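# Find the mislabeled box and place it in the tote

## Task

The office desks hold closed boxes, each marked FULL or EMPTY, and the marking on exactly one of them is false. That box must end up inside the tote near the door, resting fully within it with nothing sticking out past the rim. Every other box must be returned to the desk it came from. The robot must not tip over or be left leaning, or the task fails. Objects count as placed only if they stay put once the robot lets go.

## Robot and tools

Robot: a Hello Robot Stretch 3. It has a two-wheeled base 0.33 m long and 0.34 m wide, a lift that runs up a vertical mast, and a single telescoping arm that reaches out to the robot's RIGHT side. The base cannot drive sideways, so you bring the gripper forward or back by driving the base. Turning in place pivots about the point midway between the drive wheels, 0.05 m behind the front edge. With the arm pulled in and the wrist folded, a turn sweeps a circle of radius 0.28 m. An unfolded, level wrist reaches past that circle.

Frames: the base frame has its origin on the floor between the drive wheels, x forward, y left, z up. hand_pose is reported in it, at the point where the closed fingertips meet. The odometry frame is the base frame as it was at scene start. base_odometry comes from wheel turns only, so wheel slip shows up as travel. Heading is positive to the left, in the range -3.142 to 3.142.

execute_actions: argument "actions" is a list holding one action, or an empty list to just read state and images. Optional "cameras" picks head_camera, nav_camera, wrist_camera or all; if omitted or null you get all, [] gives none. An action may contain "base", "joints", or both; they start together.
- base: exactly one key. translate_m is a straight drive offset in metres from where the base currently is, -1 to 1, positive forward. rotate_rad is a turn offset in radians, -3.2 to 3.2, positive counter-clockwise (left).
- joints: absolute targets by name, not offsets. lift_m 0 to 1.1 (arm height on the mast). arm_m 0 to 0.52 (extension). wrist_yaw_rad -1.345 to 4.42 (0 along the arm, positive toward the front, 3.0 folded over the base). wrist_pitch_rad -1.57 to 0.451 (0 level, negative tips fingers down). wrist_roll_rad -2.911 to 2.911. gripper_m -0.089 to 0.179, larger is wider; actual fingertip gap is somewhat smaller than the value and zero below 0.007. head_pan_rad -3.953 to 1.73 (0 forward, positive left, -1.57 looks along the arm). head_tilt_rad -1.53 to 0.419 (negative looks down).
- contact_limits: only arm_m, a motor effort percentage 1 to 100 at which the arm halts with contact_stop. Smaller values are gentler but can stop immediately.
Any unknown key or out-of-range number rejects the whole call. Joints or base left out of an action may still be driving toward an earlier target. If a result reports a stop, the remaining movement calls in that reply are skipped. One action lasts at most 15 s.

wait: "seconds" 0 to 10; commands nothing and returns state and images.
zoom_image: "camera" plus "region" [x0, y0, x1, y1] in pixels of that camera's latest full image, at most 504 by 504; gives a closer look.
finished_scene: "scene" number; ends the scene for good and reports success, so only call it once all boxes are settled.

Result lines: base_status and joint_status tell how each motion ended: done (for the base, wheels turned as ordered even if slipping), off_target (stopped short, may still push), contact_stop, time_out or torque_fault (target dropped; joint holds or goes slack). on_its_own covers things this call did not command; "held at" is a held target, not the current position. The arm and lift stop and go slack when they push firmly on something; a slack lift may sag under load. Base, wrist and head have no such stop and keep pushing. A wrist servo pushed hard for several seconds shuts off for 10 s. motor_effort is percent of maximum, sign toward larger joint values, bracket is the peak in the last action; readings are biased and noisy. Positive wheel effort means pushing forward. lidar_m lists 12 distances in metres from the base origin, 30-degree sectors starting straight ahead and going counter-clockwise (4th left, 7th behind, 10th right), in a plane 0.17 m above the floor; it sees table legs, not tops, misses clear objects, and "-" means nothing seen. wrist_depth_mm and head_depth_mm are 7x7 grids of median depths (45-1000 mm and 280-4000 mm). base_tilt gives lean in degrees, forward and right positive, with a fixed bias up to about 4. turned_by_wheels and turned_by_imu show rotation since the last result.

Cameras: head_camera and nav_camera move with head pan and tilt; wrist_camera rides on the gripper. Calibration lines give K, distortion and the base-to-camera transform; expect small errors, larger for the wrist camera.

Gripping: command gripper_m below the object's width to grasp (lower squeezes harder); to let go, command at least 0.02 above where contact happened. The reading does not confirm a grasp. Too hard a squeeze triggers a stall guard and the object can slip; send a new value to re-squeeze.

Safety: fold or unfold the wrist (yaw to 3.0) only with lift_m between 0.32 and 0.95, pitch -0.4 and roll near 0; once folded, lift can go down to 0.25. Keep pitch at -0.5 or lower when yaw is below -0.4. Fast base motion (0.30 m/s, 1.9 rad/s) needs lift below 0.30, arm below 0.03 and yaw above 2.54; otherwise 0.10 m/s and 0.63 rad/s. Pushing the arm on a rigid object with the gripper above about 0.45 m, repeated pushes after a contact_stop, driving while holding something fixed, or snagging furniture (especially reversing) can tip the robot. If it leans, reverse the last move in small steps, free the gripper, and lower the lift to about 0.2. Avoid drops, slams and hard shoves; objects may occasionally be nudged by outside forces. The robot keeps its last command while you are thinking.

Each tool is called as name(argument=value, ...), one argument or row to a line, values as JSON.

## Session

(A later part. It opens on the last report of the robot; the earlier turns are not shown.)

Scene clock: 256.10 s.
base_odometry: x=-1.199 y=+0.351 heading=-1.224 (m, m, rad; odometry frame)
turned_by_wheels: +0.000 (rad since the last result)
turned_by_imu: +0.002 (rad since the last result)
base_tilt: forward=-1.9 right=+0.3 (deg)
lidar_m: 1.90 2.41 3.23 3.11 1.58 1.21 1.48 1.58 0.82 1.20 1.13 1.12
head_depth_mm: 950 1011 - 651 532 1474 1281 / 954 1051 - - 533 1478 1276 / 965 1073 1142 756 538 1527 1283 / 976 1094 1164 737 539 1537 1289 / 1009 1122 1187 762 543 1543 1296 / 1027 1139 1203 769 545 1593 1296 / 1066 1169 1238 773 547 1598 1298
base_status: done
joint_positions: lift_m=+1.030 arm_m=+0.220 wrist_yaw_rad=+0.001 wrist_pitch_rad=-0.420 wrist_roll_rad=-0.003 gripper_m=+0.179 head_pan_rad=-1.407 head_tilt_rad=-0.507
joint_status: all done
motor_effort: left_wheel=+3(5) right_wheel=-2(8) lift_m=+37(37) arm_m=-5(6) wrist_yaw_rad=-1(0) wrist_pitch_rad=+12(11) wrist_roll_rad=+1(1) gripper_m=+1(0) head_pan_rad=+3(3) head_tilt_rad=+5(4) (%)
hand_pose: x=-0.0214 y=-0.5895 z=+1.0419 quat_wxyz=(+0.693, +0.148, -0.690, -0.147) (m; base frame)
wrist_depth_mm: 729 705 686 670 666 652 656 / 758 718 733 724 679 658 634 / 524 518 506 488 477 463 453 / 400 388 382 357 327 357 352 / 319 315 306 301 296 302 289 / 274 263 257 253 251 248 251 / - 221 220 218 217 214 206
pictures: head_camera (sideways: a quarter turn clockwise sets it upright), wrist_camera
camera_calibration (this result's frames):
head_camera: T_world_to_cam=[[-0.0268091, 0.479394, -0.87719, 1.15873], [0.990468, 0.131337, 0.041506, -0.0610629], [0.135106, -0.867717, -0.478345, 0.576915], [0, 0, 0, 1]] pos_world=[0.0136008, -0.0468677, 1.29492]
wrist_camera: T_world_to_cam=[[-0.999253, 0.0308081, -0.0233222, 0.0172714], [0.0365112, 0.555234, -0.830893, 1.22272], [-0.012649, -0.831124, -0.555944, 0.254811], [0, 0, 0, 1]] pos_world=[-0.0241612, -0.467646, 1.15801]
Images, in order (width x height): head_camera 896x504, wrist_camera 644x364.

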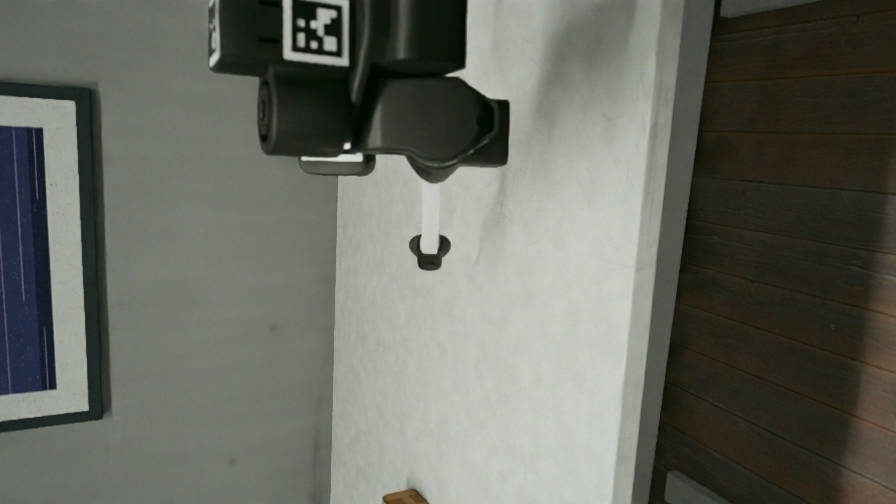

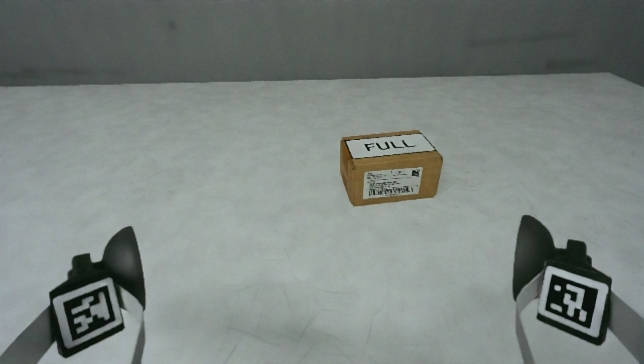

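execute_actions(
  actions=[
    {"base":{"translate_m":-0.11},"joints":{"arm_m":0.35,"lift_m":0.965,"wrist_yaw_rad":0.2}},
  ],
  cameras=["wrist_camera"],
)

execute_actions(
  actions=[
    {"joints":{"arm_m":0.402}},
  ],
  cameras=["wrist_camera"],
)

Scene clock: 271.03 s.
base_odometry: x=-1.237 y=+0.455 heading=-1.224 (m, m, rad; odometry frame)
turned_by_wheels: +0.000 (rad since the last result)
turned_by_imu: +0.002 (rad since the last result)
base_tilt: forward=-1.9 right=+0.3 (deg)
lidar_m: 2.01 2.54 3.25 3.12 1.51 1.11 1.38 1.47 0.77 1.19 1.26 1.20
head_depth_mm: 942 1023 1076 668 531 1387 1182 / 955 1047 1105 670 534 1473 1285 / 964 1073 1137 711 538 1488 1288 / 979 1086 1160 750 541 1523 1292 / 1000 1111 1170 763 541 1538 1291 / 1021 1134 1194 769 545 1576 1299 / 1042 1163 1233 773 547 1603 1299
base_status: done
joint_positions: lift_m=+0.965 arm_m=+0.350 wrist_yaw_rad=+0.198 wrist_pitch_rad=-0.420 wrist_roll_rad=-0.003 gripper_m=+0.179 head_pan_rad=-1.407 head_tilt_rad=-0.507
joint_status: all done
motor_effort: left_wheel=+3(5) right_wheel=-2(7) lift_m=+23(34) arm_m=+5(1) wrist_yaw_rad=+2(2) wrist_pitch_rad=+11(12) wrist_roll_rad=+1(1) gripper_m=+1(0) head_pan_rad=+4(3) head_tilt_rad=+5(4) (%)
hand_pose: x=+0.0226 y=-0.7144 z=+0.9776 quat_wxyz=(+0.704, +0.215, -0.672, -0.078) (m; base frame)
wrist_depth_mm: 731 666 601 557 540 499 469 / 539 515 500 473 471 449 430 / 362 356 345 219 322 322 312 / 272 267 253 175 180 247 241 / 216 216 210 191 190 209 198 / 189 178 177 175 171 170 172 / - 154 152 151 149 147 142
pictures: wrist_camera
camera_calibration (this result's frames):
wrist_camera: T_world_to_cam=[[-0.985891, -0.165752, -0.0233289, -0.0771674], [-0.0730461, 0.551438, -0.831012, 1.23687], [0.150607, -0.817583, -0.555765, 0.121611], [0, 0, 0, 1]] pos_world=[-0.00404534, -0.595422, 1.09364]
Images, in order (width x height): wrist_camera 644x364.

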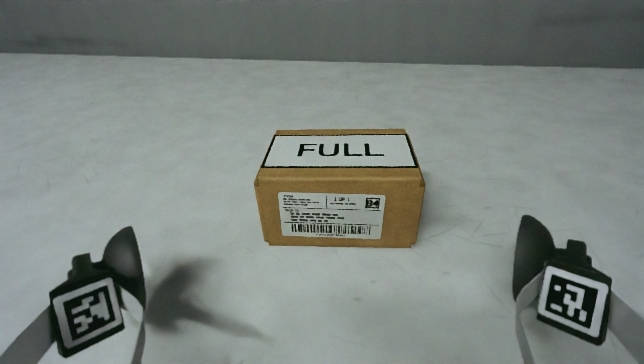

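Scene clock: 272.53 s.
base_odometry: x=-1.237 y=+0.455 heading=-1.224 (m, m, rad; odometry frame)
turned_by_wheels: +0.000 (rad since the last result)
turned_by_imu: +0.000 (rad since the last result)
base_tilt: forward=-1.9 right=+0.2 (deg)
lidar_m: 2.01 2.54 3.27 3.12 1.52 1.11 1.38 1.46 0.77 1.19 1.26 1.20
head_depth_mm: 943 1020 1080 702 531 1400 1185 / 957 1041 - 706 535 1481 1279 / 962 1063 1130 707 536 1477 1286 / 980 1083 1155 754 541 1519 1292 / 996 1109 1167 761 543 1534 1298 / 1013 1135 1194 768 545 1605 1289 / 1045 1165 1228 771 548 1606 1303
base_status: not commanded
joint_positions: lift_m=+0.965 arm_m=+0.402 wrist_yaw_rad=+0.198 wrist_pitch_rad=-0.420 wrist_roll_rad=-0.003 gripper_m=+0.179 head_pan_rad=-1.407 head_tilt_rad=-0.507
joint_status: all done
motor_effort: left_wheel=+4(3) right_wheel=-2(2) lift_m=+24(23) arm_m=+5(2) wrist_yaw_rad=+2(2) wrist_pitch_rad=+11(11) wrist_roll_rad=+1(1) gripper_m=+1(1) head_pan_rad=+4(4) head_tilt_rad=+5(4) (%)
hand_pose: x=+0.0226 y=-0.7664 z=+0.9776 quat_wxyz=(+0.704, +0.215, -0.672, -0.078) (m; base frame)
wrist_depth_mm: 646 613 561 522 481 464 427 / 542 510 500 473 471 452 442 / 361 353 343 333 323 316 313 / 272 267 250 165 238 247 242 / 217 215 142 134 138 208 201 / 188 178 144 137 139 170 173 / - 153 153 150 147 147 142
pictures: wrist_camera
camera_calibration (this result's frames):
wrist_camera: T_world_to_cam=[[-0.985891, -0.165752, -0.0233289, -0.0857861], [-0.0730461, 0.551438, -0.831012, 1.26555], [0.150607, -0.817583, -0.555765, 0.079099], [0, 0, 0, 1]] pos_world=[-0.00404532, -0.647419, 1.09364]
Images, in order (width x height): wrist_camera 644x364.

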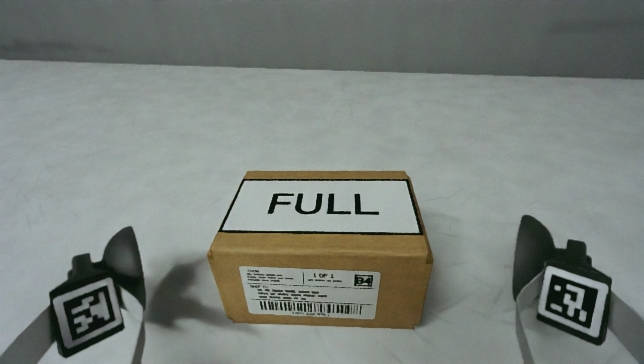

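execute_actions(
  actions=[
    {"joints":{"gripper_m":0.044,"arm_m":0.406}},
  ],
  cameras=[],
)

execute_actions(
  actions=[
    {"joints":{"lift_m":0.985}},
  ],
  cameras=["wrist_camera"],
)

Scene clock: 279.57 s.
base_odometry: x=-1.237 y=+0.455 heading=-1.224 (m, m, rad; odometry frame)
turned_by_wheels: +0.000 (rad since the last result)
turned_by_imu: +0.001 (rad since the last result)
base_tilt: forward=-1.9 right=+0.2 (deg)
lidar_m: 2.01 2.54 3.26 3.11 1.52 1.11 1.38 1.46 0.78 1.19 1.26 1.20
head_depth_mm: 947 1022 1082 702 533 1392 1181 / 957 1044 - 702 534 1478 1284 / 961 1067 1123 708 536 1490 1286 / 980 1086 1155 753 539 1525 1286 / 994 1115 1170 763 542 1535 1298 / 1016 1133 1190 766 546 1594 1300 / 1040 1155 1231 774 548 1615 1308
base_status: not commanded
joint_positions: lift_m=+0.965 arm_m=+0.406 wrist_yaw_rad=+0.201 wrist_pitch_rad=-0.420 wrist_roll_rad=-0.003 gripper_m=+0.045 head_pan_rad=-1.407 head_tilt_rad=-0.507
joint_status: all done
motor_effort: left_wheel=+4(5) right_wheel=-2(3) lift_m=+24(24) arm_m=+5(3) wrist_yaw_rad=-2(2) wrist_pitch_rad=+11(11) wrist_roll_rad=+1(1) gripper_m=-21(100) head_pan_rad=+3(4) head_tilt_rad=+4(5) (%)
hand_pose: x=+0.0233 y=-0.7703 z=+0.9776 quat_wxyz=(+0.704, +0.216, -0.672, -0.077) (m; base frame)
wrist_depth_mm: 659 611 556 520 488 454 424 / 548 515 494 475 466 454 441 / 361 350 342 332 326 319 312 / 274 265 258 165 239 245 242 / 219 215 140 134 132 201 198 / 182 182 133 131 129 174 168 / 155 153 148 146 145 144 146
pictures: none
No camera images: the call's "cameras" was empty. Leave "cameras" out to get every camera's image.

Scene clock: 280.50 s.
base_odometry: x=-1.237 y=+0.455 heading=-1.224 (m, m, rad; odometry frame)
turned_by_wheels: +0.000 (rad since the last result)
turned_by_imu: +0.000 (rad since the last result)
base_tilt: forward=-1.9 right=+0.3 (deg)
lidar_m: 2.01 2.53 3.25 3.12 1.51 1.11 1.38 1.46 0.77 1.19 1.27 1.20
head_depth_mm: 944 1022 - 741 531 1393 1188 / 962 1038 - 707 535 1480 1279 / 964 1064 1135 709 535 1481 1286 / 978 1082 1155 747 540 1525 1291 / 996 1110 1170 765 543 1540 1297 / 1017 1136 1204 767 544 1588 1301 / 1036 1160 1215 770 548 1600 1293
base_status: not commanded
joint_positions: lift_m=+0.985 arm_m=+0.406 wrist_yaw_rad=+0.201 wrist_pitch_rad=-0.435 wrist_roll_rad=-0.003 gripper_m=+0.045 head_pan_rad=-1.407 head_tilt_rad=-0.507
joint_status: all done
motor_effort: left_wheel=+4(3) right_wheel=-2(2) lift_m=+40(41) arm_m=+5(5) wrist_yaw_rad=-2(2) wrist_pitch_rad=+20(21) wrist_roll_rad=+1(1) gripper_m=-20(21) head_pan_rad=+3(3) head_tilt_rad=+3(4) (%)
hand_pose: x=+0.0229 y=-0.7683 z=+0.9934 quat_wxyz=(+0.703, +0.222, -0.670, -0.083) (m; base frame)
wrist_depth_mm: 675 616 568 521 483 453 429 / 565 540 524 510 495 475 437 / 385 382 369 362 352 343 334 / 297 291 286 282 273 269 266 / 238 236 142 134 133 222 218 / 200 201 133 133 130 192 185 / 172 171 160 145 157 160 161
pictures: wrist_camera
camera_calibration (this result's frames):
wrist_camera: T_world_to_cam=[[-0.985397, -0.168734, -0.0228398, -0.0881827], [-0.0774766, 0.563764, -0.822294, 1.28069], [0.151625, -0.808517, -0.568604, 0.105972], [0, 0, 0, 1]] pos_world=[-0.00373912, -0.651208, 1.11135]
Images, in order (width x height): wrist_camera 644x364.

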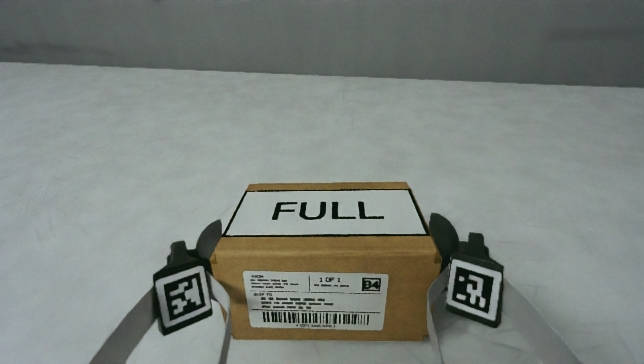

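execute_actions(
  actions=[
    {"joints":{"lift_m":0.968}},
  ],
  cameras=[],
)

execute_actions(
  actions=[
    {"joints":{"gripper_m":0.15}},
  ],
  cameras=[],
)

execute_actions(
  actions=[
    {"joints":{"lift_m":1.03,"arm_m":0.33}},
  ],
  cameras=["wrist_camera"],
)

execute_actions(
  actions=[
    {"base":{"rotate_rad":1.53},"joints":{"arm_m":0.0,"wrist_yaw_rad":1.2,"gripper_m":0.04,"head_pan_rad":0}},
  ],
  cameras=["head_camera"],
)

Scene clock: 306.33 s.
base_odometry: x=-1.237 y=+0.455 heading=-1.224 (m, m, rad; odometry frame)
turned_by_wheels: +0.000 (rad since the last result)
turned_by_imu: +0.001 (rad since the last result)
base_tilt: forward=-1.9 right=+0.2 (deg)
lidar_m: 2.01 2.53 3.26 3.10 1.51 1.11 1.38 1.46 0.77 1.19 1.26 1.20
head_depth_mm: 942 1020 1073 705 531 1386 1190 / 960 1045 - 704 537 1476 1287 / 963 1062 1133 708 536 1486 1284 / 974 1085 1155 756 541 1535 1285 / 1000 1111 1172 760 541 1532 1300 / 1021 1135 1202 767 544 1595 1304 / 1041 1158 1231 772 547 1594 1298
base_status: not commanded
joint_positions: lift_m=+0.968 arm_m=+0.406 wrist_yaw_rad=+0.201 wrist_pitch_rad=-0.420 wrist_roll_rad=-0.003 gripper_m=+0.045 head_pan_rad=-1.407 head_tilt_rad=-0.507
joint_status: all done
motor_effort: left_wheel=+4(4) right_wheel=-2(2) lift_m=+23(35) arm_m=+4(5) wrist_yaw_rad=-2(2) wrist_pitch_rad=+11(21) wrist_roll_rad=+1(1) gripper_m=-20(20) head_pan_rad=+3(3) head_tilt_rad=+4(4) (%)
hand_pose: x=+0.0233 y=-0.7703 z=+0.9806 quat_wxyz=(+0.704, +0.216, -0.672, -0.077) (m; base frame)
wrist_depth_mm: 661 598 568 529 484 451 425 / 549 539 505 488 471 463 441 / 370 358 349 342 333 323 316 / 276 272 267 171 254 252 248 / 221 218 140 134 132 206 202 / 185 186 133 132 130 178 172 / 158 157 151 145 147 146 149
pictures: none
No camera images: the call's "cameras" was empty. Leave "cameras" out to get every camera's image.

Scene clock: 307.87 s.
base_odometry: x=-1.237 y=+0.455 heading=-1.224 (m, m, rad; odometry frame)
turned_by_wheels: +0.000 (rad since the last result)
turned_by_imu: +0.000 (rad since the last result)
base_tilt: forward=-1.9 right=+0.2 (deg)
lidar_m: 2.01 2.53 3.26 3.12 1.51 1.11 1.38 1.46 0.77 1.19 1.26 1.20
head_depth_mm: 945 1019 1080 704 530 1392 1194 / 962 1045 - 705 535 1468 1285 / 957 1060 1130 708 538 1469 1289 / 980 1086 1151 733 541 1525 1286 / 997 1113 1172 763 544 1537 1296 / 1018 1131 1195 768 545 1596 1310 / 1043 1158 1229 773 548 1597 1300
base_status: not commanded
joint_positions: lift_m=+0.968 arm_m=+0.406 wrist_yaw_rad=+0.201 wrist_pitch_rad=-0.421 wrist_roll_rad=-0.003 gripper_m=+0.150 head_pan_rad=-1.407 head_tilt_rad=-0.507
joint_status: all done
motor_effort: left_wheel=+3(4) right_wheel=-2(2) lift_m=+24(24) arm_m=+5(5) wrist_yaw_rad=-2(2) wrist_pitch_rad=+12(13) wrist_roll_rad=+1(1) gripper_m=+0(88) head_pan_rad=+3(3) head_tilt_rad=+4(5) (%)
hand_pose: x=+0.0233 y=-0.7701 z=+0.9802 quat_wxyz=(+0.704, +0.217, -0.672, -0.078) (m; base frame)
wrist_depth_mm: 658 613 561 516 479 455 423 / 543 527 506 485 465 458 437 / 363 358 350 341 329 323 313 / 275 272 265 172 254 250 246 / 222 218 151 138 142 212 200 / 184 - 139 133 133 - 171 / - 152 150 148 147 150 148
pictures: none
No camera images: the call's "cameras" was empty. Leave "cameras" out to get every camera's image.

Scene clock: 309.63 s.
base_odometry: x=-1.237 y=+0.455 heading=-1.224 (m, m, rad; odometry frame)
turned_by_wheels: +0.000 (rad since the last result)
turned_by_imu: +0.001 (rad since the last result)
base_tilt: forward=-1.9 right=+0.3 (deg)
lidar_m: 2.01 2.54 3.26 3.11 1.51 1.11 1.38 1.46 0.77 1.19 1.27 1.20
head_depth_mm: 943 1004 - 746 532 1394 1186 / 970 1028 - 709 534 1470 1285 / 959 1064 1134 713 538 1472 1285 / 979 1086 1159 745 541 1539 1283 / 999 1109 1176 763 542 1530 1295 / 1018 1139 1197 768 544 1589 1302 / 1039 1161 1224 773 547 1612 1304
base_status: not commanded
joint_positions: lift_m=+1.030 arm_m=+0.330 wrist_yaw_rad=+0.201 wrist_pitch_rad=-0.420 wrist_roll_rad=-0.003 gripper_m=+0.150 head_pan_rad=-1.407 head_tilt_rad=-0.507
joint_status: all done
motor_effort: left_wheel=+4(3) right_wheel=-2(2) lift_m=+38(40) arm_m=-4(6) wrist_yaw_rad=-2(2) wrist_pitch_rad=+12(12) wrist_roll_rad=+1(1) gripper_m=+0(1) head_pan_rad=+3(4) head_tilt_rad=+5(4) (%)
hand_pose: x=+0.0233 y=-0.6950 z=+1.0419 quat_wxyz=(+0.704, +0.216, -0.672, -0.077) (m; base frame)
wrist_depth_mm: 753 692 638 594 556 512 495 / 797 714 679 639 584 560 523 / 515 513 490 475 479 465 452 / 391 389 377 369 363 358 350 / 318 314 307 230 273 302 286 / 263 - 255 243 240 - 245 / 231 219 221 219 215 212 211
pictures: wrist_camera
camera_calibration (this result's frames):
wrist_camera: T_world_to_cam=[[-0.985328, -0.169074, -0.0233192, -0.0740586], [-0.0749594, 0.55144, -0.83084, 1.27954], [0.153332, -0.816901, -0.556023, 0.173788], [0, 0, 0, 1]] pos_world=[-0.00370546, -0.576146, 1.158]
Images, in order (width x height): wrist_camera 644x364.

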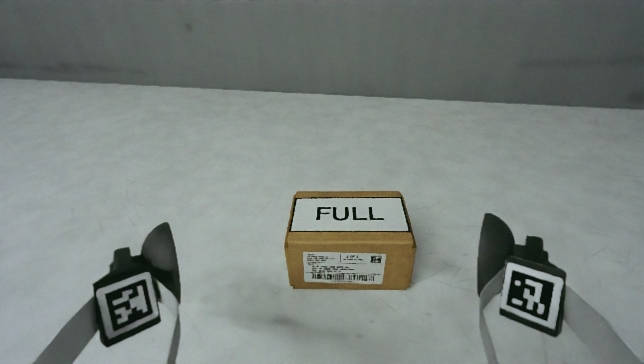

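Scene clock: 313.27 s.
base_odometry: x=-1.237 y=+0.455 heading=+0.306 (m, m, rad; odometry frame)
turned_by_wheels: +1.530 (rad since the last result)
turned_by_imu: +1.539 (rad since the last result)
base_tilt: forward=-1.9 right=+0.2 (deg)
lidar_m: 3.12 1.52 1.11 1.33 1.44 0.77 1.19 1.24 1.20 2.01 2.49 3.27
head_depth_mm: 3070 3324 3613 2827 2017 1567 1272 / 3077 3291 3528 2776 2022 1584 1290 / 3065 3311 3610 2845 2025 1579 1276 / 3086 3313 3563 2847 2019 1579 1284 / 3063 3296 3503 2910 2054 1574 1296 / 3052 3342 3577 2914 2057 1610 1292 / 3023 3258 3606 2932 2052 1593 1303
base_status: done
joint_positions: lift_m=+1.030 arm_m=+0.001 wrist_yaw_rad=+1.199 wrist_pitch_rad=-0.420 wrist_roll_rad=-0.003 gripper_m=+0.040 head_pan_rad=-0.007 head_tilt_rad=-0.507
joint_status: all done
motor_effort: left_wheel=-3(8) right_wheel=+3(8) lift_m=+38(38) arm_m=-5(5) wrist_yaw_rad=+1(3) wrist_pitch_rad=+11(11) wrist_roll_rad=+1(1) gripper_m=-2(86) head_pan_rad=+3(38) head_tilt_rad=+5(4) (%)
hand_pose: x=+0.1874 y=-0.2276 z=+1.0419 quat_wxyz=(+0.655, +0.511, -0.487, +0.269) (m; base frame)
wrist_depth_mm: - - - - - - - / - - - - - - - / - - - - - - - / - - - - - - - / - - - - - - - / - - - - - - - / - - - - - - -
pictures: head_camera (sideways: a quarter turn clockwise sets it upright)
camera_calibration (this result's frames):
head_camera: T_world_to_cam=[[-0.476946, 0.0551092, -0.877203, 1.16149], [0.0390185, 0.998376, 0.0415069, -0.0552601], [0.878066, -0.0144306, -0.478322, 0.572353], [0, 0, 0, 1]] pos_world=[0.0535608, -0.000578999, 1.29493]
Images, in order (width x height): head_camera 896x504.

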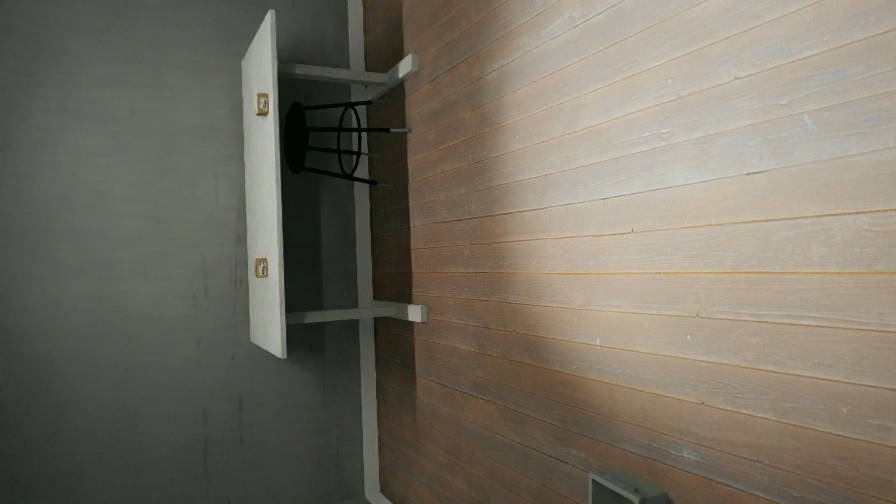

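execute_actions(
  actions=[
    {"base":{"translate_m":0.06},"joints":{"lift_m":0.94}},
  ],
  cameras=[],
)

execute_actions(
  actions=[
    {"base":{"translate_m":0.6},"joints":{"lift_m":0.285,"wrist_yaw_rad":2.9}},
  ],
  cameras=[],
)

execute_actions(
  actions=[
    {"base":{"translate_m":1.0}},
  ],
  cameras=["head_camera"],
)

Scene clock: 321.80 s.
base_odometry: x=-1.179 y=+0.473 heading=+0.305 (m, m, rad; odometry frame)
turned_by_wheels: +0.000 (rad since the last result)
turned_by_imu: +0.001 (rad since the last result)
base_tilt: forward=-1.9 right=+0.3 (deg)
lidar_m: 3.06 1.47 1.09 1.09 1.44 0.83 1.25 1.31 1.24 2.00 2.49 3.19
head_depth_mm: 2994 3311 3608 2826 2012 1560 1269 / 3023 3302 3565 2812 2010 1569 1284 / 3029 3311 3536 2864 2033 1569 1279 / 2953 3297 3528 2835 2044 1593 1290 / 2982 3201 3565 2846 2063 1585 1289 / 2955 3252 3570 2855 2055 1582 1296 / 2934 3219 3457 2924 2048 1592 1306
base_status: done
joint_positions: lift_m=+0.940 arm_m=+0.001 wrist_yaw_rad=+1.199 wrist_pitch_rad=-0.420 wrist_roll_rad=-0.003 gripper_m=+0.040 head_pan_rad=-0.007 head_tilt_rad=-0.507
joint_status: all done
motor_effort: left_wheel=-3(6) right_wheel=+3(6) lift_m=+24(37) arm_m=-4(4) wrist_yaw_rad=+1(1) wrist_pitch_rad=+11(11) wrist_roll_rad=+1(1) gripper_m=-1(1) head_pan_rad=+4(3) head_tilt_rad=+4(4) (%)
hand_pose: x=+0.1874 y=-0.2276 z=+0.9526 quat_wxyz=(+0.655, +0.511, -0.487, +0.269) (m; base frame)
wrist_depth_mm: - - - - - - - / - - - - - - - / - - - - - - - / - - - - - - - / - - - - - - - / - - - - - - - / - - - - - - -
pictures: none
No camera images: the call's "cameras" was empty. Leave "cameras" out to get every camera's image.

Scene clock: 329.47 s.
base_odometry: x=-0.607 y=+0.653 heading=+0.305 (m, m, rad; odometry frame)
turned_by_wheels: +0.000 (rad since the last result)
turned_by_imu: +0.003 (rad since the last result)
base_tilt: forward=-1.9 right=+0.2 (deg)
lidar_m: 2.47 1.85 1.12 1.18 1.10 1.89 1.41 1.68 2.47 1.97 2.23 2.65
head_depth_mm: 2502 2705 2597 2740 2009 1559 1268 / 2510 2706 2606 2682 2029 1564 1287 / 2477 2681 2839 2840 2016 1568 1282 / 2480 2663 2856 2876 2046 1587 1286 / 2485 2724 2678 2768 2033 1580 1294 / 2441 2738 2926 2984 2040 1585 1290 / 2433 2657 2967 2921 2071 1595 1304
base_status: done
joint_positions: lift_m=+0.285 arm_m=+0.001 wrist_yaw_rad=+2.898 wrist_pitch_rad=-0.420 wrist_roll_rad=-0.002 gripper_m=+0.040 head_pan_rad=-0.007 head_tilt_rad=-0.506
joint_status: all done
motor_effort: left_wheel=-2(12) right_wheel=+3(7) lift_m=+24(23) arm_m=-4(4) wrist_yaw_rad=+3(5) wrist_pitch_rad=+11(11) wrist_roll_rad=+1(1) gripper_m=+1(0) head_pan_rad=+4(4) head_tilt_rad=+5(5) (%)
hand_pose: x=+0.0329 y=+0.0715 z=+0.2976 quat_wxyz=(+0.231, +0.703, +0.063, +0.670) (m; base frame)
wrist_depth_mm: - - - - - - - / - - - - - - - / - - - 966 946 880 881 / 799 - 781 762 733 725 703 / 637 - 639 608 625 579 575 / 525 513 - 524 - 491 488 / 466 - - 431 432 424 424
pictures: none
No camera images: the call's "cameras" was empty. Leave "cameras" out to get every camera's image.

Scene clock: 334.57 s.
base_odometry: x=+0.347 y=+0.954 heading=+0.305 (m, m, rad; odometry frame)
turned_by_wheels: +0.000 (rad since the last result)
turned_by_imu: +0.002 (rad since the last result)
base_tilt: forward=-1.9 right=+0.2 (deg)
lidar_m: 1.48 1.83 1.35 1.30 1.39 1.68 2.40 2.56 2.27 1.97 2.55 1.47
head_depth_mm: 1622 1767 1879 1479 1994 1570 1280 / 1607 1763 1884 1507 1930 1570 1281 / 1600 1734 1883 1437 2048 1565 1295 / 1606 1750 1870 1411 2042 1583 1293 / 1598 1736 1855 1440 1910 1594 1294 / 1589 1736 1880 1560 2052 1590 1305 / 1588 1740 1872 2106 2084 1603 1302
base_status: done
joint_positions: lift_m=+0.285 arm_m=+0.001 wrist_yaw_rad=+2.898 wrist_pitch_rad=-0.420 wrist_roll_rad=-0.002 gripper_m=+0.040 head_pan_rad=-0.007 head_tilt_rad=-0.506
joint_status: not commanded
motor_effort: left_wheel=-2(8) right_wheel=+3(7) lift_m=+24(24) arm_m=-4(4) wrist_yaw_rad=+3(2) wrist_pitch_rad=+11(11) wrist_roll_rad=+1(1) gripper_m=-1(1) head_pan_rad=+3(3) head_tilt_rad=+3(5) (%)
hand_pose: x=+0.0328 y=+0.0715 z=+0.2976 quat_wxyz=(+0.231, +0.703, +0.063, +0.670) (m; base frame)
wrist_depth_mm: - - - - - - - / - - - - - - - / 965 893 989 951 958 934 894 / 781 - 767 728 738 706 705 / 638 - 642 601 612 586 578 / 523 514 - 523 - 494 488 / 466 - - 439 435 426 424
pictures: head_camera (sideways: a quarter turn clockwise sets it upright)
camera_calibration (this result's frames):
head_camera: T_world_to_cam=[[-0.475758, 0.0550527, -0.877851, 1.16233], [0.0388613, 0.99838, 0.0415503, -0.0553158], [0.878717, -0.0143465, -0.477127, 0.570795], [0, 0, 0, 1]] pos_world=[0.0535703, -0.000574275, 1.29499]
Images, in order (width x height): head_camera 896x504.

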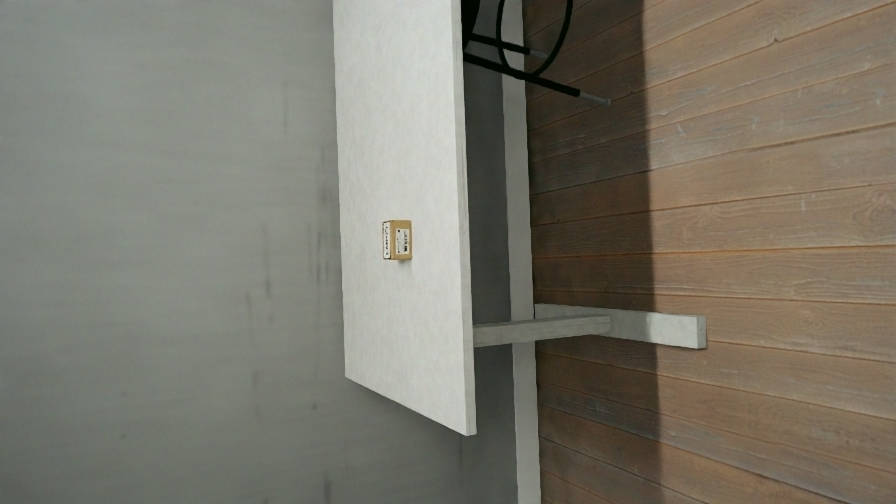

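execute_actions(
  actions=[
    {"base":{"translate_m":0.58},"joints":{"lift_m":0.80}},
  ],
  cameras=[],
)

execute_actions(
  actions=[
    {"base":{"rotate_rad":1.57},"joints":{"wrist_yaw_rad":0,"gripper_m":0.179,"arm_m":0.22,"head_pan_rad":-1.9,"head_tilt_rad":-0.7}},
  ],
)

Scene clock: 348.97 s.
base_odometry: x=+0.900 y=+1.128 heading=+0.305 (m, m, rad; odometry frame)
turned_by_wheels: +0.000 (rad since the last result)
turned_by_imu: +0.003 (rad since the last result)
base_tilt: forward=-1.9 right=+0.2 (deg)
lidar_m: 0.90 1.41 1.32 1.29 1.35 1.51 3.41 3.10 2.52 2.03 1.01 1.02
head_depth_mm: 1117 1213 1335 1229 888 765 1278 / 1113 1211 1326 1258 894 768 1284 / 1107 1215 1328 1248 893 768 1294 / 1114 1195 1323 1257 896 773 1289 / 1104 1199 1318 1269 905 778 1259 / 1101 1197 1313 1279 905 783 1291 / 1095 1197 1311 1443 956 755 1305
base_status: done
joint_positions: lift_m=+0.800 arm_m=+0.001 wrist_yaw_rad=+2.898 wrist_pitch_rad=-0.420 wrist_roll_rad=-0.002 gripper_m=+0.040 head_pan_rad=-0.007 head_tilt_rad=-0.505
joint_status: all done
motor_effort: left_wheel=-2(9) right_wheel=+3(8) lift_m=+37(39) arm_m=-4(4) wrist_yaw_rad=+2(2) wrist_pitch_rad=+11(11) wrist_roll_rad=+1(1) gripper_m=+1(0) head_pan_rad=+3(4) head_tilt_rad=+4(4) (%)
hand_pose: x=+0.0328 y=+0.0716 z=+0.8120 quat_wxyz=(+0.230, +0.703, +0.063, +0.670) (m; base frame)
wrist_depth_mm: - - - - - - - / - - - - - - - / - - - - - - - / - - - - - - - / - - - - - - - / - - - - - - - / 978 - 998 963 990 978 945
pictures: none
No camera images: the call's "cameras" was empty. Leave "cameras" out to get every camera's image.

Scene clock: 352.40 s.
base_odometry: x=+0.900 y=+1.128 heading=+1.875 (m, m, rad; odometry frame)
turned_by_wheels: +1.570 (rad since the last result)
turned_by_imu: +1.578 (rad since the last result)
base_tilt: forward=-1.9 right=+0.2 (deg)
lidar_m: 1.29 1.35 1.50 2.98 3.10 2.53 2.02 1.01 1.02 0.91 1.40 1.33
head_depth_mm: 1348 1531 1246 952 1617 1378 - / 1284 1470 1255 917 1620 1431 - / 1236 1402 1270 923 1566 - 1144 / 1196 1340 1267 971 - 1379 1174 / 1151 1291 1277 1012 - 1377 1170 / 1110 1238 1288 932 - 1376 1180 / 1075 1187 1264 941 762 1327 1155
base_status: done
joint_positions: lift_m=+0.800 arm_m=+0.220 wrist_yaw_rad=+0.003 wrist_pitch_rad=-0.420 wrist_roll_rad=-0.002 gripper_m=+0.179 head_pan_rad=-1.893 head_tilt_rad=-0.692
joint_status: all done
motor_effort: left_wheel=-3(9) right_wheel=+3(6) lift_m=+37(37) arm_m=+5(6) wrist_yaw_rad=-3(1) wrist_pitch_rad=+11(11) wrist_roll_rad=+1(1) gripper_m=-1(92) head_pan_rad=-3(36) head_tilt_rad=-5(26) (%)
hand_pose: x=-0.0209 y=-0.5888 z=+0.8120 quat_wxyz=(+0.693, +0.149, -0.690, -0.147) (m; base frame)
wrist_depth_mm: 848 810 804 827 795 810 796 / 904 860 725 691 678 666 638 / - 513 500 487 419 467 456 / - 388 384 361 351 359 354 / 318 315 305 300 297 302 290 / 272 262 258 254 249 247 251 / - 224 223 220 218 214 206
pictures: head_camera (sideways: a quarter turn clockwise sets it upright), nav_camera (sideways: a quarter turn counterclockwise sets it upright), wrist_camera
camera_calibration (this result's frames):
head_camera: T_world_to_cam=[[0.24872, 0.581366, -0.774695, 1.02341], [0.934825, -0.353387, 0.0349323, -0.0521561], [-0.253459, -0.732892, -0.63137, 0.778373], [0, 0, 0, 1]] pos_world=[-0.00850003, -0.0429439, 1.28609]
nav_camera: T_world_to_cam=[[-0.262546, -0.613515, 0.744761, -0.923184], [-0.942201, 0.329501, -0.0607137, 0.134701], [-0.208151, -0.717654, -0.664564, 0.816391], [0, 0, 0, 1]] pos_world=[0.0544695, -0.024885, 1.23827]
wrist_camera: T_world_to_cam=[[-0.999302, 0.0288955, -0.0236663, 0.0115], [0.0357308, 0.555009, -0.831077, 1.03127], [-0.0108794, -0.831342, -0.555654, 0.127268], [0, 0, 0, 1]] pos_world=[-0.0239716, -0.466894, 0.928054]
Images, in order (width x height): head_camera 896x504, nav_camera 672x504, wrist_camera 644x364.

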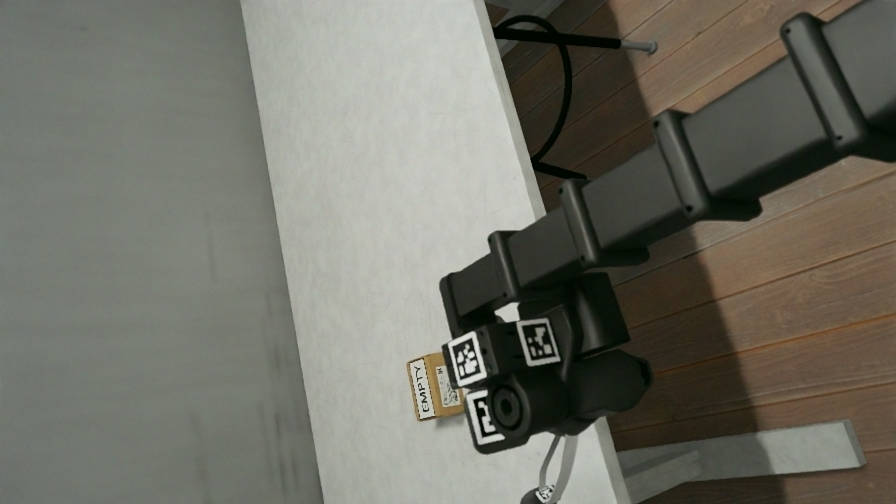

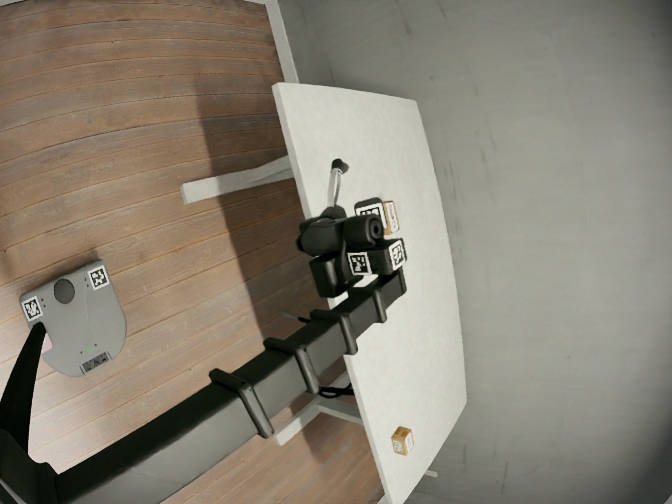

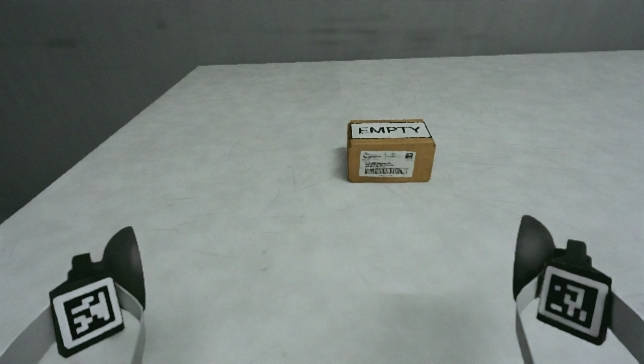

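execute_actions(
  actions=[
    {"base":{"translate_m":-0.068},"joints":{"arm_m":0.437,"lift_m":0.735}},
  ],
  cameras=["wrist_camera"],
)

Scene clock: 360.63 s.
base_odometry: x=+0.920 y=+1.063 heading=+1.875 (m, m, rad; odometry frame)
turned_by_wheels: +0.000 (rad since the last result)
turned_by_imu: +0.002 (rad since the last result)
base_tilt: forward=-1.9 right=+0.2 (deg)
lidar_m: 1.36 1.41 1.55 2.98 3.10 1.98 1.96 0.97 0.97 0.92 0.92 1.39
head_depth_mm: 1345 1537 1251 957 1606 1363 1179 / 1282 1458 1253 922 1602 1369 - / 1242 1401 1254 924 1560 - 1122 / 1193 1345 1265 925 806 1340 1169 / 1152 1291 1270 986 1534 1396 1177 / 1106 1234 1275 - 785 1386 1185 / 1074 1187 1255 935 760 1351 1155
base_status: done
joint_positions: lift_m=+0.735 arm_m=+0.437 wrist_yaw_rad=+0.002 wrist_pitch_rad=-0.420 wrist_roll_rad=-0.002 gripper_m=+0.179 head_pan_rad=-1.893 head_tilt_rad=-0.692
joint_status: all done
motor_effort: left_wheel=-3(8) right_wheel=+3(4) lift_m=+23(33) arm_m=+5(5) wrist_yaw_rad=-2(3) wrist_pitch_rad=+11(11) wrist_roll_rad=+1(1) gripper_m=-1(0) head_pan_rad=-3(3) head_tilt_rad=-4(6) (%)
hand_pose: x=-0.0212 y=-0.8058 z=+0.7476 quat_wxyz=(+0.693, +0.148, -0.690, -0.147) (m; base frame)
wrist_depth_mm: 611 626 607 612 609 588 580 / 656 508 499 479 461 450 436 / 358 350 344 333 327 321 315 / 273 263 261 166 238 245 242 / 217 215 147 135 138 207 200 / 187 178 136 130 129 170 171 / - 153 148 145 145 147 142
pictures: wrist_camera
camera_calibration (this result's frames):
wrist_camera: T_world_to_cam=[[-0.999272, 0.0299219, -0.0236677, 0.0168442], [0.0363014, 0.554937, -0.8311, 1.09816], [-0.011734, -0.831354, -0.555619, -0.0889502], [0, 0, 0, 1]] pos_world=[-0.0240767, -0.683865, 0.863661]
Images, in order (width x height): wrist_camera 644x364.

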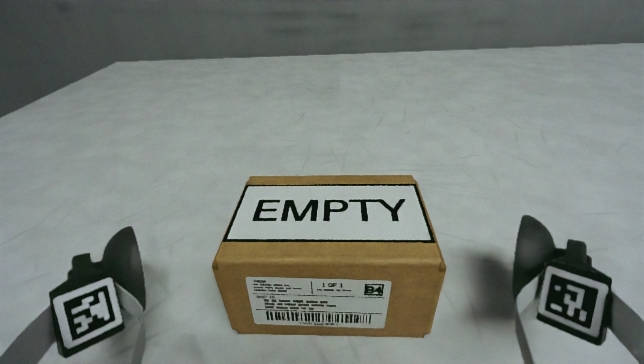

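execute_actions(
  actions=[
    {"joints":{"gripper_m":0.044}},
  ],
  cameras=[],
)

execute_actions(
  actions=[
    {"joints":{"lift_m":0.755}},
  ],
  cameras=["wrist_camera"],
)

Scene clock: 366.23 s.
base_odometry: x=+0.920 y=+1.063 heading=+1.875 (m, m, rad; odometry frame)
turned_by_wheels: +0.000 (rad since the last result)
turned_by_imu: +0.001 (rad since the last result)
base_tilt: forward=-1.9 right=+0.2 (deg)
lidar_m: 1.36 1.42 1.55 2.98 3.08 1.97 1.96 0.97 0.96 0.91 0.92 1.39
head_depth_mm: 1340 1519 1255 955 1600 1377 1170 / 1287 1457 1248 921 1615 1364 - / 1240 1392 1259 926 1563 - 1122 / 1196 1338 1265 925 806 1340 1171 / 1147 1284 1273 983 1538 1395 1174 / 1110 1237 1282 - 787 1379 1174 / 1070 1192 1258 899 762 1352 1147
base_status: not commanded
joint_positions: lift_m=+0.735 arm_m=+0.437 wrist_yaw_rad=+0.002 wrist_pitch_rad=-0.420 wrist_roll_rad=-0.002 gripper_m=+0.045 head_pan_rad=-1.893 head_tilt_rad=-0.692
joint_status: all done
motor_effort: left_wheel=-2(3) right_wheel=+3(3) lift_m=+23(23) arm_m=+5(5) wrist_yaw_rad=-2(2) wrist_pitch_rad=+11(11) wrist_roll_rad=+1(1) gripper_m=-20(100) head_pan_rad=-3(3) head_tilt_rad=-5(5) (%)
hand_pose: x=-0.0212 y=-0.8058 z=+0.7476 quat_wxyz=(+0.693, +0.148, -0.690, -0.147) (m; base frame)
wrist_depth_mm: 620 612 608 600 596 599 585 / 655 528 502 486 457 448 435 / 361 352 342 338 323 319 309 / 272 266 259 166 247 246 240 / 217 215 140 133 132 202 198 / 181 182 132 131 131 175 167 / 156 153 148 147 146 144 146
pictures: none
No camera images: the call's "cameras" was empty. Leave "cameras" out to get every camera's image.

Scene clock: 367.17 s.
base_odometry: x=+0.920 y=+1.063 heading=+1.875 (m, m, rad; odometry frame)
turned_by_wheels: +0.000 (rad since the last result)
turned_by_imu: +0.000 (rad since the last result)
base_tilt: forward=-1.9 right=+0.3 (deg)
lidar_m: 1.36 1.41 1.55 2.98 3.08 1.97 1.96 0.97 0.97 0.92 0.93 1.39
head_depth_mm: 1347 1522 1249 950 1617 1370 1192 / 1291 1468 1261 921 1616 1369 - / 1241 1393 1258 921 1570 - 1133 / 1195 1336 1253 931 - 1340 1169 / 1151 1277 1278 962 1544 1373 1169 / 1110 1239 1283 - 784 1379 1176 / 1073 1181 1275 873 761 1361 1158
base_status: not commanded
joint_positions: lift_m=+0.755 arm_m=+0.437 wrist_yaw_rad=+0.002 wrist_pitch_rad=-0.420 wrist_roll_rad=-0.002 gripper_m=+0.045 head_pan_rad=-1.893 head_tilt_rad=-0.692
joint_status: all done
motor_effort: left_wheel=-3(3) right_wheel=+3(3) lift_m=+37(39) arm_m=+5(5) wrist_yaw_rad=-2(2) wrist_pitch_rad=+11(11) wrist_roll_rad=+1(1) gripper_m=-20(21) head_pan_rad=-2(3) head_tilt_rad=-6(6) (%)
hand_pose: x=-0.0212 y=-0.8058 z=+0.7670 quat_wxyz=(+0.693, +0.148, -0.690, -0.147) (m; base frame)
wrist_depth_mm: 621 617 609 609 597 606 594 / 666 590 579 550 529 502 491 / 410 399 389 379 370 359 353 / 310 304 296 166 283 281 275 / 246 243 140 134 132 230 226 / 205 204 132 131 130 198 191 / 177 174 168 162 163 164 166
pictures: wrist_camera
camera_calibration (this result's frames):
wrist_camera: T_world_to_cam=[[-0.999272, 0.0299209, -0.0236678, 0.0173028], [0.036301, 0.554934, -0.831102, 1.11428], [-0.0117333, -0.831356, -0.555617, -0.078179], [0, 0, 0, 1]] pos_world=[-0.0240767, -0.683867, 0.883055]
Images, in order (width x height): wrist_camera 644x364.

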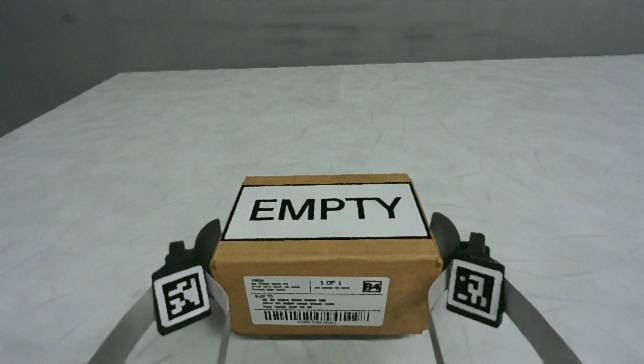

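execute_actions(
  actions=[
    {"joints":{"lift_m":0.736}},
  ],
  cameras=[],
)

execute_actions(
  actions=[
    {"joints":{"gripper_m":0.15}},
  ],
  cameras=[],
)

execute_actions(
  actions=[
    {"joints":{"lift_m":0.80,"arm_m":0.37,"gripper_m":0.179}},
  ],
  cameras=[],
)

execute_actions(
  actions=[
    {"base":{"translate_m":-0.74},"joints":{"arm_m":0.22,"head_pan_rad":0.6}},
  ],
  cameras=["wrist_camera","head_camera"],
)

Scene clock: 375.60 s.
base_odometry: x=+0.920 y=+1.063 heading=+1.875 (m, m, rad; odometry frame)
turned_by_wheels: +0.000 (rad since the last result)
turned_by_imu: +0.001 (rad since the last result)
base_tilt: forward=-1.9 right=+0.2 (deg)
lidar_m: 1.36 1.42 1.54 2.98 3.09 1.97 1.96 0.97 0.96 0.92 0.92 1.39
head_depth_mm: 1342 1530 1252 948 1613 1361 1191 / 1292 1450 1260 922 1601 1366 - / 1243 1404 1266 925 1580 - 1121 / 1184 1326 1268 925 - 1350 1170 / 1151 1282 1284 985 1520 1380 1159 / 1109 1243 1281 - 786 1379 1173 / 1075 1185 1260 896 762 1357 1160
base_status: not commanded
joint_positions: lift_m=+0.736 arm_m=+0.437 wrist_yaw_rad=+0.002 wrist_pitch_rad=-0.420 wrist_roll_rad=-0.002 gripper_m=+0.045 head_pan_rad=-1.893 head_tilt_rad=-0.692
joint_status: all done
motor_effort: left_wheel=-2(2) right_wheel=+3(2) lift_m=+24(34) arm_m=+5(5) wrist_yaw_rad=-2(2) wrist_pitch_rad=+11(11) wrist_roll_rad=+1(1) gripper_m=-21(20) head_pan_rad=-3(3) head_tilt_rad=-6(5) (%)
hand_pose: x=-0.0212 y=-0.8058 z=+0.7486 quat_wxyz=(+0.693, +0.148, -0.690, -0.147) (m; base frame)
wrist_depth_mm: 620 623 609 610 605 603 591 / 659 521 502 483 471 450 436 / 364 349 344 339 326 319 314 / 272 268 262 166 251 249 244 / 220 215 140 134 132 204 200 / 183 181 132 132 130 175 170 / 157 154 149 146 146 145 147
pictures: none
No camera images: the call's "cameras" was empty. Leave "cameras" out to get every camera's image.

Scene clock: 377.13 s.
base_odometry: x=+0.920 y=+1.063 heading=+1.875 (m, m, rad; odometry frame)
turned_by_wheels: +0.000 (rad since the last result)
turned_by_imu: +0.000 (rad since the last result)
base_tilt: forward=-1.9 right=+0.2 (deg)
lidar_m: 1.36 1.42 1.55 2.98 3.09 1.97 1.96 0.97 0.96 0.92 0.92 1.39
head_depth_mm: 1342 1530 1245 954 1593 1364 1194 / 1283 1457 1246 920 1626 1369 - / 1246 1393 1261 927 1560 - 1124 / 1192 1334 1259 928 - 1341 1175 / 1145 1270 1275 989 1530 1379 1174 / 1119 1238 1281 - 783 1381 1179 / 1060 1187 1264 936 764 1355 1157
base_status: not commanded
joint_positions: lift_m=+0.736 arm_m=+0.437 wrist_yaw_rad=+0.002 wrist_pitch_rad=-0.420 wrist_roll_rad=-0.002 gripper_m=+0.150 head_pan_rad=-1.893 head_tilt_rad=-0.692
joint_status: all done
motor_effort: left_wheel=-2(3) right_wheel=+3(3) lift_m=+24(24) arm_m=+5(5) wrist_yaw_rad=-2(2) wrist_pitch_rad=+11(11) wrist_roll_rad=+1(1) gripper_m=+0(87) head_pan_rad=-2(3) head_tilt_rad=-6(5) (%)
hand_pose: x=-0.0212 y=-0.8058 z=+0.7486 quat_wxyz=(+0.693, +0.148, -0.690, -0.147) (m; base frame)
wrist_depth_mm: 612 613 610 611 593 594 586 / 658 526 509 482 466 460 433 / 364 349 349 340 327 319 315 / 274 268 264 168 240 248 245 / 220 217 148 136 139 209 198 / 183 - 137 132 133 - 169 / - 151 149 147 146 147 146
pictures: none
No camera images: the call's "cameras" was empty. Leave "cameras" out to get every camera's image.

Scene clock: 378.80 s.
base_odometry: x=+0.920 y=+1.063 heading=+1.875 (m, m, rad; odometry frame)
turned_by_wheels: +0.000 (rad since the last result)
turned_by_imu: +0.000 (rad since the last result)
base_tilt: forward=-1.9 right=+0.2 (deg)
lidar_m: 1.36 1.41 1.55 2.97 3.09 1.97 1.96 0.97 0.96 0.92 0.93 1.39
head_depth_mm: 1341 1531 1250 951 1600 1370 - / 1292 1461 1258 919 1610 1442 - / 1235 1396 1262 925 1629 - 1143 / 1194 1343 1269 968 - 1337 1171 / 1146 1280 1303 - 1535 1371 1180 / 1104 1237 1325 - 784 1387 1170 / 1074 1187 1267 882 760 1348 1155
base_status: not commanded
joint_positions: lift_m=+0.800 arm_m=+0.370 wrist_yaw_rad=+0.002 wrist_pitch_rad=-0.420 wrist_roll_rad=-0.002 gripper_m=+0.179 head_pan_rad=-1.893 head_tilt_rad=-0.692
joint_status: all done
motor_effort: left_wheel=-2(3) right_wheel=+3(3) lift_m=+37(41) arm_m=-4(5) wrist_yaw_rad=-2(2) wrist_pitch_rad=+11(11) wrist_roll_rad=+1(1) gripper_m=+0(92) head_pan_rad=-3(3) head_tilt_rad=-6(5) (%)
hand_pose: x=-0.0212 y=-0.7396 z=+0.8120 quat_wxyz=(+0.693, +0.148, -0.690, -0.147) (m; base frame)
wrist_depth_mm: 672 682 675 669 667 660 657 / 743 706 711 703 675 651 629 / 783 512 509 487 470 470 446 / 398 390 380 372 368 357 354 / 315 315 309 229 284 302 290 / 273 259 254 233 242 249 251 / - 222 221 218 217 213 206
pictures: none
No camera images: the call's "cameras" was empty. Leave "cameras" out to get every camera's image.

Scene clock: 387.63 s.
base_odometry: x=+1.142 y=+0.357 heading=+1.875 (m, m, rad; odometry frame)
turned_by_wheels: +0.000 (rad since the last result)
turned_by_imu: +0.003 (rad since the last result)
base_tilt: forward=-1.9 right=+0.3 (deg)
lidar_m: 2.09 2.12 2.65 3.41 2.28 1.26 1.65 1.72 0.90 0.68 0.93 1.30
head_depth_mm: 1771 1956 2207 2094 1653 1361 1161 / 1848 2063 2322 2104 1658 1367 1170 / 1968 2202 2480 2077 1673 1379 1173 / 1932 2146 2463 2043 1676 1376 1167 / 2177 2500 2682 2113 1667 1374 1172 / 2250 2543 2700 2137 1683 1381 1180 / 2562 3011 2966 2140 1677 1389 1177
base_status: done
joint_positions: lift_m=+0.800 arm_m=+0.220 wrist_yaw_rad=+0.002 wrist_pitch_rad=-0.420 wrist_roll_rad=-0.002 gripper_m=+0.179 head_pan_rad=+0.593 head_tilt_rad=-0.692
joint_status: all done
motor_effort: left_wheel=-2(8) right_wheel=+3(5) lift_m=+37(37) arm_m=-4(3) wrist_yaw_rad=-2(2) wrist_pitch_rad=+11(11) wrist_roll_rad=+1(1) gripper_m=+1(1) head_pan_rad=+3(37) head_tilt_rad=-6(5) (%)
hand_pose: x=-0.0212 y=-0.5896 z=+0.8120 quat_wxyz=(+0.693, +0.148, -0.690, -0.147) (m; base frame)
wrist_depth_mm: 809 773 777 791 801 783 764 / 781 759 725 704 685 669 861 / 526 515 510 489 473 464 453 / 397 392 382 374 364 358 352 / 323 316 298 228 295 301 291 / 272 260 252 208 251 248 251 / - 224 222 219 217 213 206
pictures: head_camera (sideways: a quarter turn clockwise sets it upright), wrist_camera
camera_calibration (this result's frames):
head_camera: T_world_to_cam=[[-0.5516, -0.309193, -0.774685, 1.02828], [-0.525545, 0.850048, 0.0349318, -0.043247], [0.647719, 0.4264, -0.631381, 0.772891], [0, 0, 0, 1]] pos_world=[0.0438542, 0.0251384, 1.28609]
wrist_camera: T_world_to_cam=[[-0.999272, 0.0299217, -0.0236684, 0.0118995], [0.0363016, 0.554916, -0.831114, 1.03171], [-0.0117343, -0.831368, -0.555598, 0.126553], [0, 0, 0, 1]] pos_world=[-0.0240768, -0.467656, 0.928061]
Images, in order (width x height): head_camera 896x504, wrist_camera 644x364.

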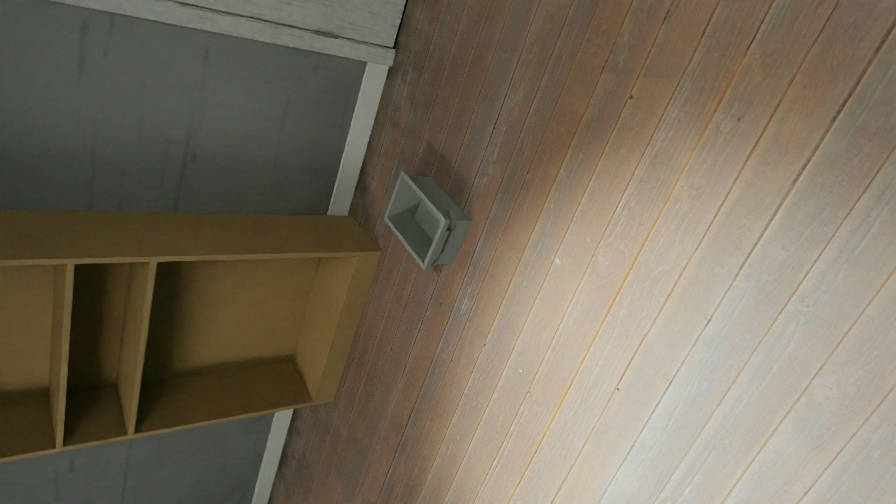

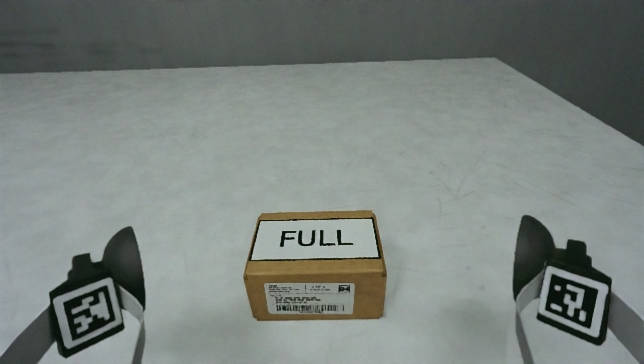

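execute_actions(
  actions=[
    {"joints":{"lift_m":0.92,"wrist_pitch_rad":-0.7,"arm_m":0.28}},
  ],
  cameras=[],
)

execute_actions(
  actions=[
    {"base":{"translate_m":0.006},"joints":{"wrist_pitch_rad":-1.2,"arm_m":0.40}},
  ],
  cameras=["wrist_camera"],
)

Scene clock: 408.60 s.
base_odometry: x=+1.142 y=+0.357 heading=+1.875 (m, m, rad; odometry frame)
turned_by_wheels: +0.000 (rad since the last result)
turned_by_imu: +0.001 (rad since the last result)
base_tilt: forward=-1.9 right=+0.2 (deg)
lidar_m: 2.09 2.13 2.65 3.41 2.28 1.26 1.65 1.72 0.90 0.68 0.93 1.30
head_depth_mm: 1761 1942 2191 2084 1648 1367 1169 / 1883 2064 2365 2083 1658 1375 1169 / 1987 2219 2514 2074 1655 1380 1170 / 1952 2139 2470 2042 1660 1378 1172 / 2187 2508 2670 2155 1687 1378 1175 / 2242 2543 2722 2129 1678 1380 1174 / 2574 3025 2965 2126 1692 1383 1175
base_status: not commanded
joint_positions: lift_m=+0.920 arm_m=+0.280 wrist_yaw_rad=+0.002 wrist_pitch_rad=-0.707 wrist_roll_rad=-0.002 gripper_m=+0.179 head_pan_rad=+0.593 head_tilt_rad=-0.692
joint_status: all done
motor_effort: left_wheel=-3(3) right_wheel=+3(3) lift_m=+38(37) arm_m=+5(7) wrist_yaw_rad=-1(2) wrist_pitch_rad=+4(12) wrist_roll_rad=+1(1) gripper_m=+1(0) head_pan_rad=+4(3) head_tilt_rad=-5(5) (%)
hand_pose: x=-0.0213 y=-0.6037 z=+0.8736 quat_wxyz=(+0.665, +0.246, -0.662, -0.244) (m; base frame)
wrist_depth_mm: 675 661 647 635 632 619 825 / 546 544 536 534 527 509 883 / 465 452 461 444 445 434 435 / 400 397 393 386 384 379 376 / 356 356 344 342 340 344 337 / 323 312 314 255 306 303 303 / - 282 282 274 280 273 266
pictures: none
No camera images: the call's "cameras" was empty. Leave "cameras" out to get every camera's image.

Scene clock: 410.73 s.
base_odometry: x=+1.140 y=+0.363 heading=+1.874 (m, m, rad; odometry frame)
turned_by_wheels: +0.000 (rad since the last result)
turned_by_imu: +0.000 (rad since the last result)
base_tilt: forward=-1.9 right=+0.3 (deg)
lidar_m: 2.09 2.13 2.64 2.96 2.29 1.26 1.65 1.73 0.90 0.68 0.92 1.30
head_depth_mm: 1769 1918 2165 2112 1658 1365 1169 / 1881 2084 2321 2100 1667 1367 1167 / 1980 2212 2513 2045 1666 1375 1167 / 1901 2140 2520 2029 1656 1375 1175 / 2169 2488 2661 2125 1677 1387 1169 / 2270 2559 2743 2136 1680 1381 1174 / 2565 3018 2933 2146 1677 1395 1183
base_status: done
joint_positions: lift_m=+0.920 arm_m=+0.400 wrist_yaw_rad=+0.002 wrist_pitch_rad=-1.199 wrist_roll_rad=-0.002 gripper_m=+0.179 head_pan_rad=+0.593 head_tilt_rad=-0.692
joint_status: all done
motor_effort: left_wheel=-3(5) right_wheel=+3(6) lift_m=+38(38) arm_m=+5(4) wrist_yaw_rad=-2(2) wrist_pitch_rad=-1(4) wrist_roll_rad=+1(1) gripper_m=-1(0) head_pan_rad=+4(3) head_tilt_rad=-5(5) (%)
hand_pose: x=-0.0215 y=-0.6153 z=+0.8109 quat_wxyz=(+0.585, +0.400, -0.582, -0.398) (m; base frame)
wrist_depth_mm: 294 292 292 290 287 288 282 / 285 283 280 284 280 278 277 / 274 275 268 268 270 266 268 / 265 264 262 212 262 259 259 / 258 256 255 205 251 252 252 / 249 247 246 246 244 246 246 / - 242 241 240 237 239 233
pictures: wrist_camera
camera_calibration (this result's frames):
wrist_camera: T_world_to_cam=[[-0.99926, 0.0380621, 0.00555775, -0.00639889], [0.0361638, 0.978836, -0.201427, 0.795246], [-0.0131069, -0.201077, -0.979488, 0.836085], [0, 0, 0, 1]] pos_world=[-0.0241948, -0.610054, 0.979154]
Images, in order (width x height): wrist_camera 644x364.

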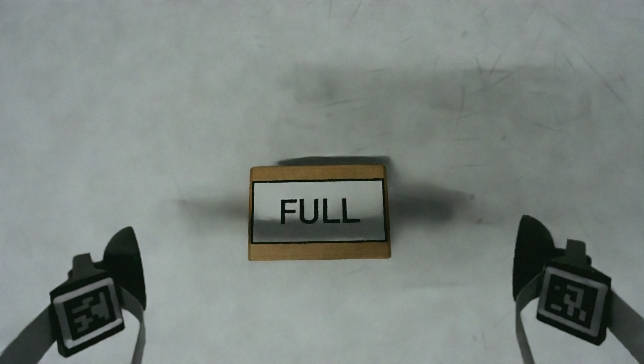

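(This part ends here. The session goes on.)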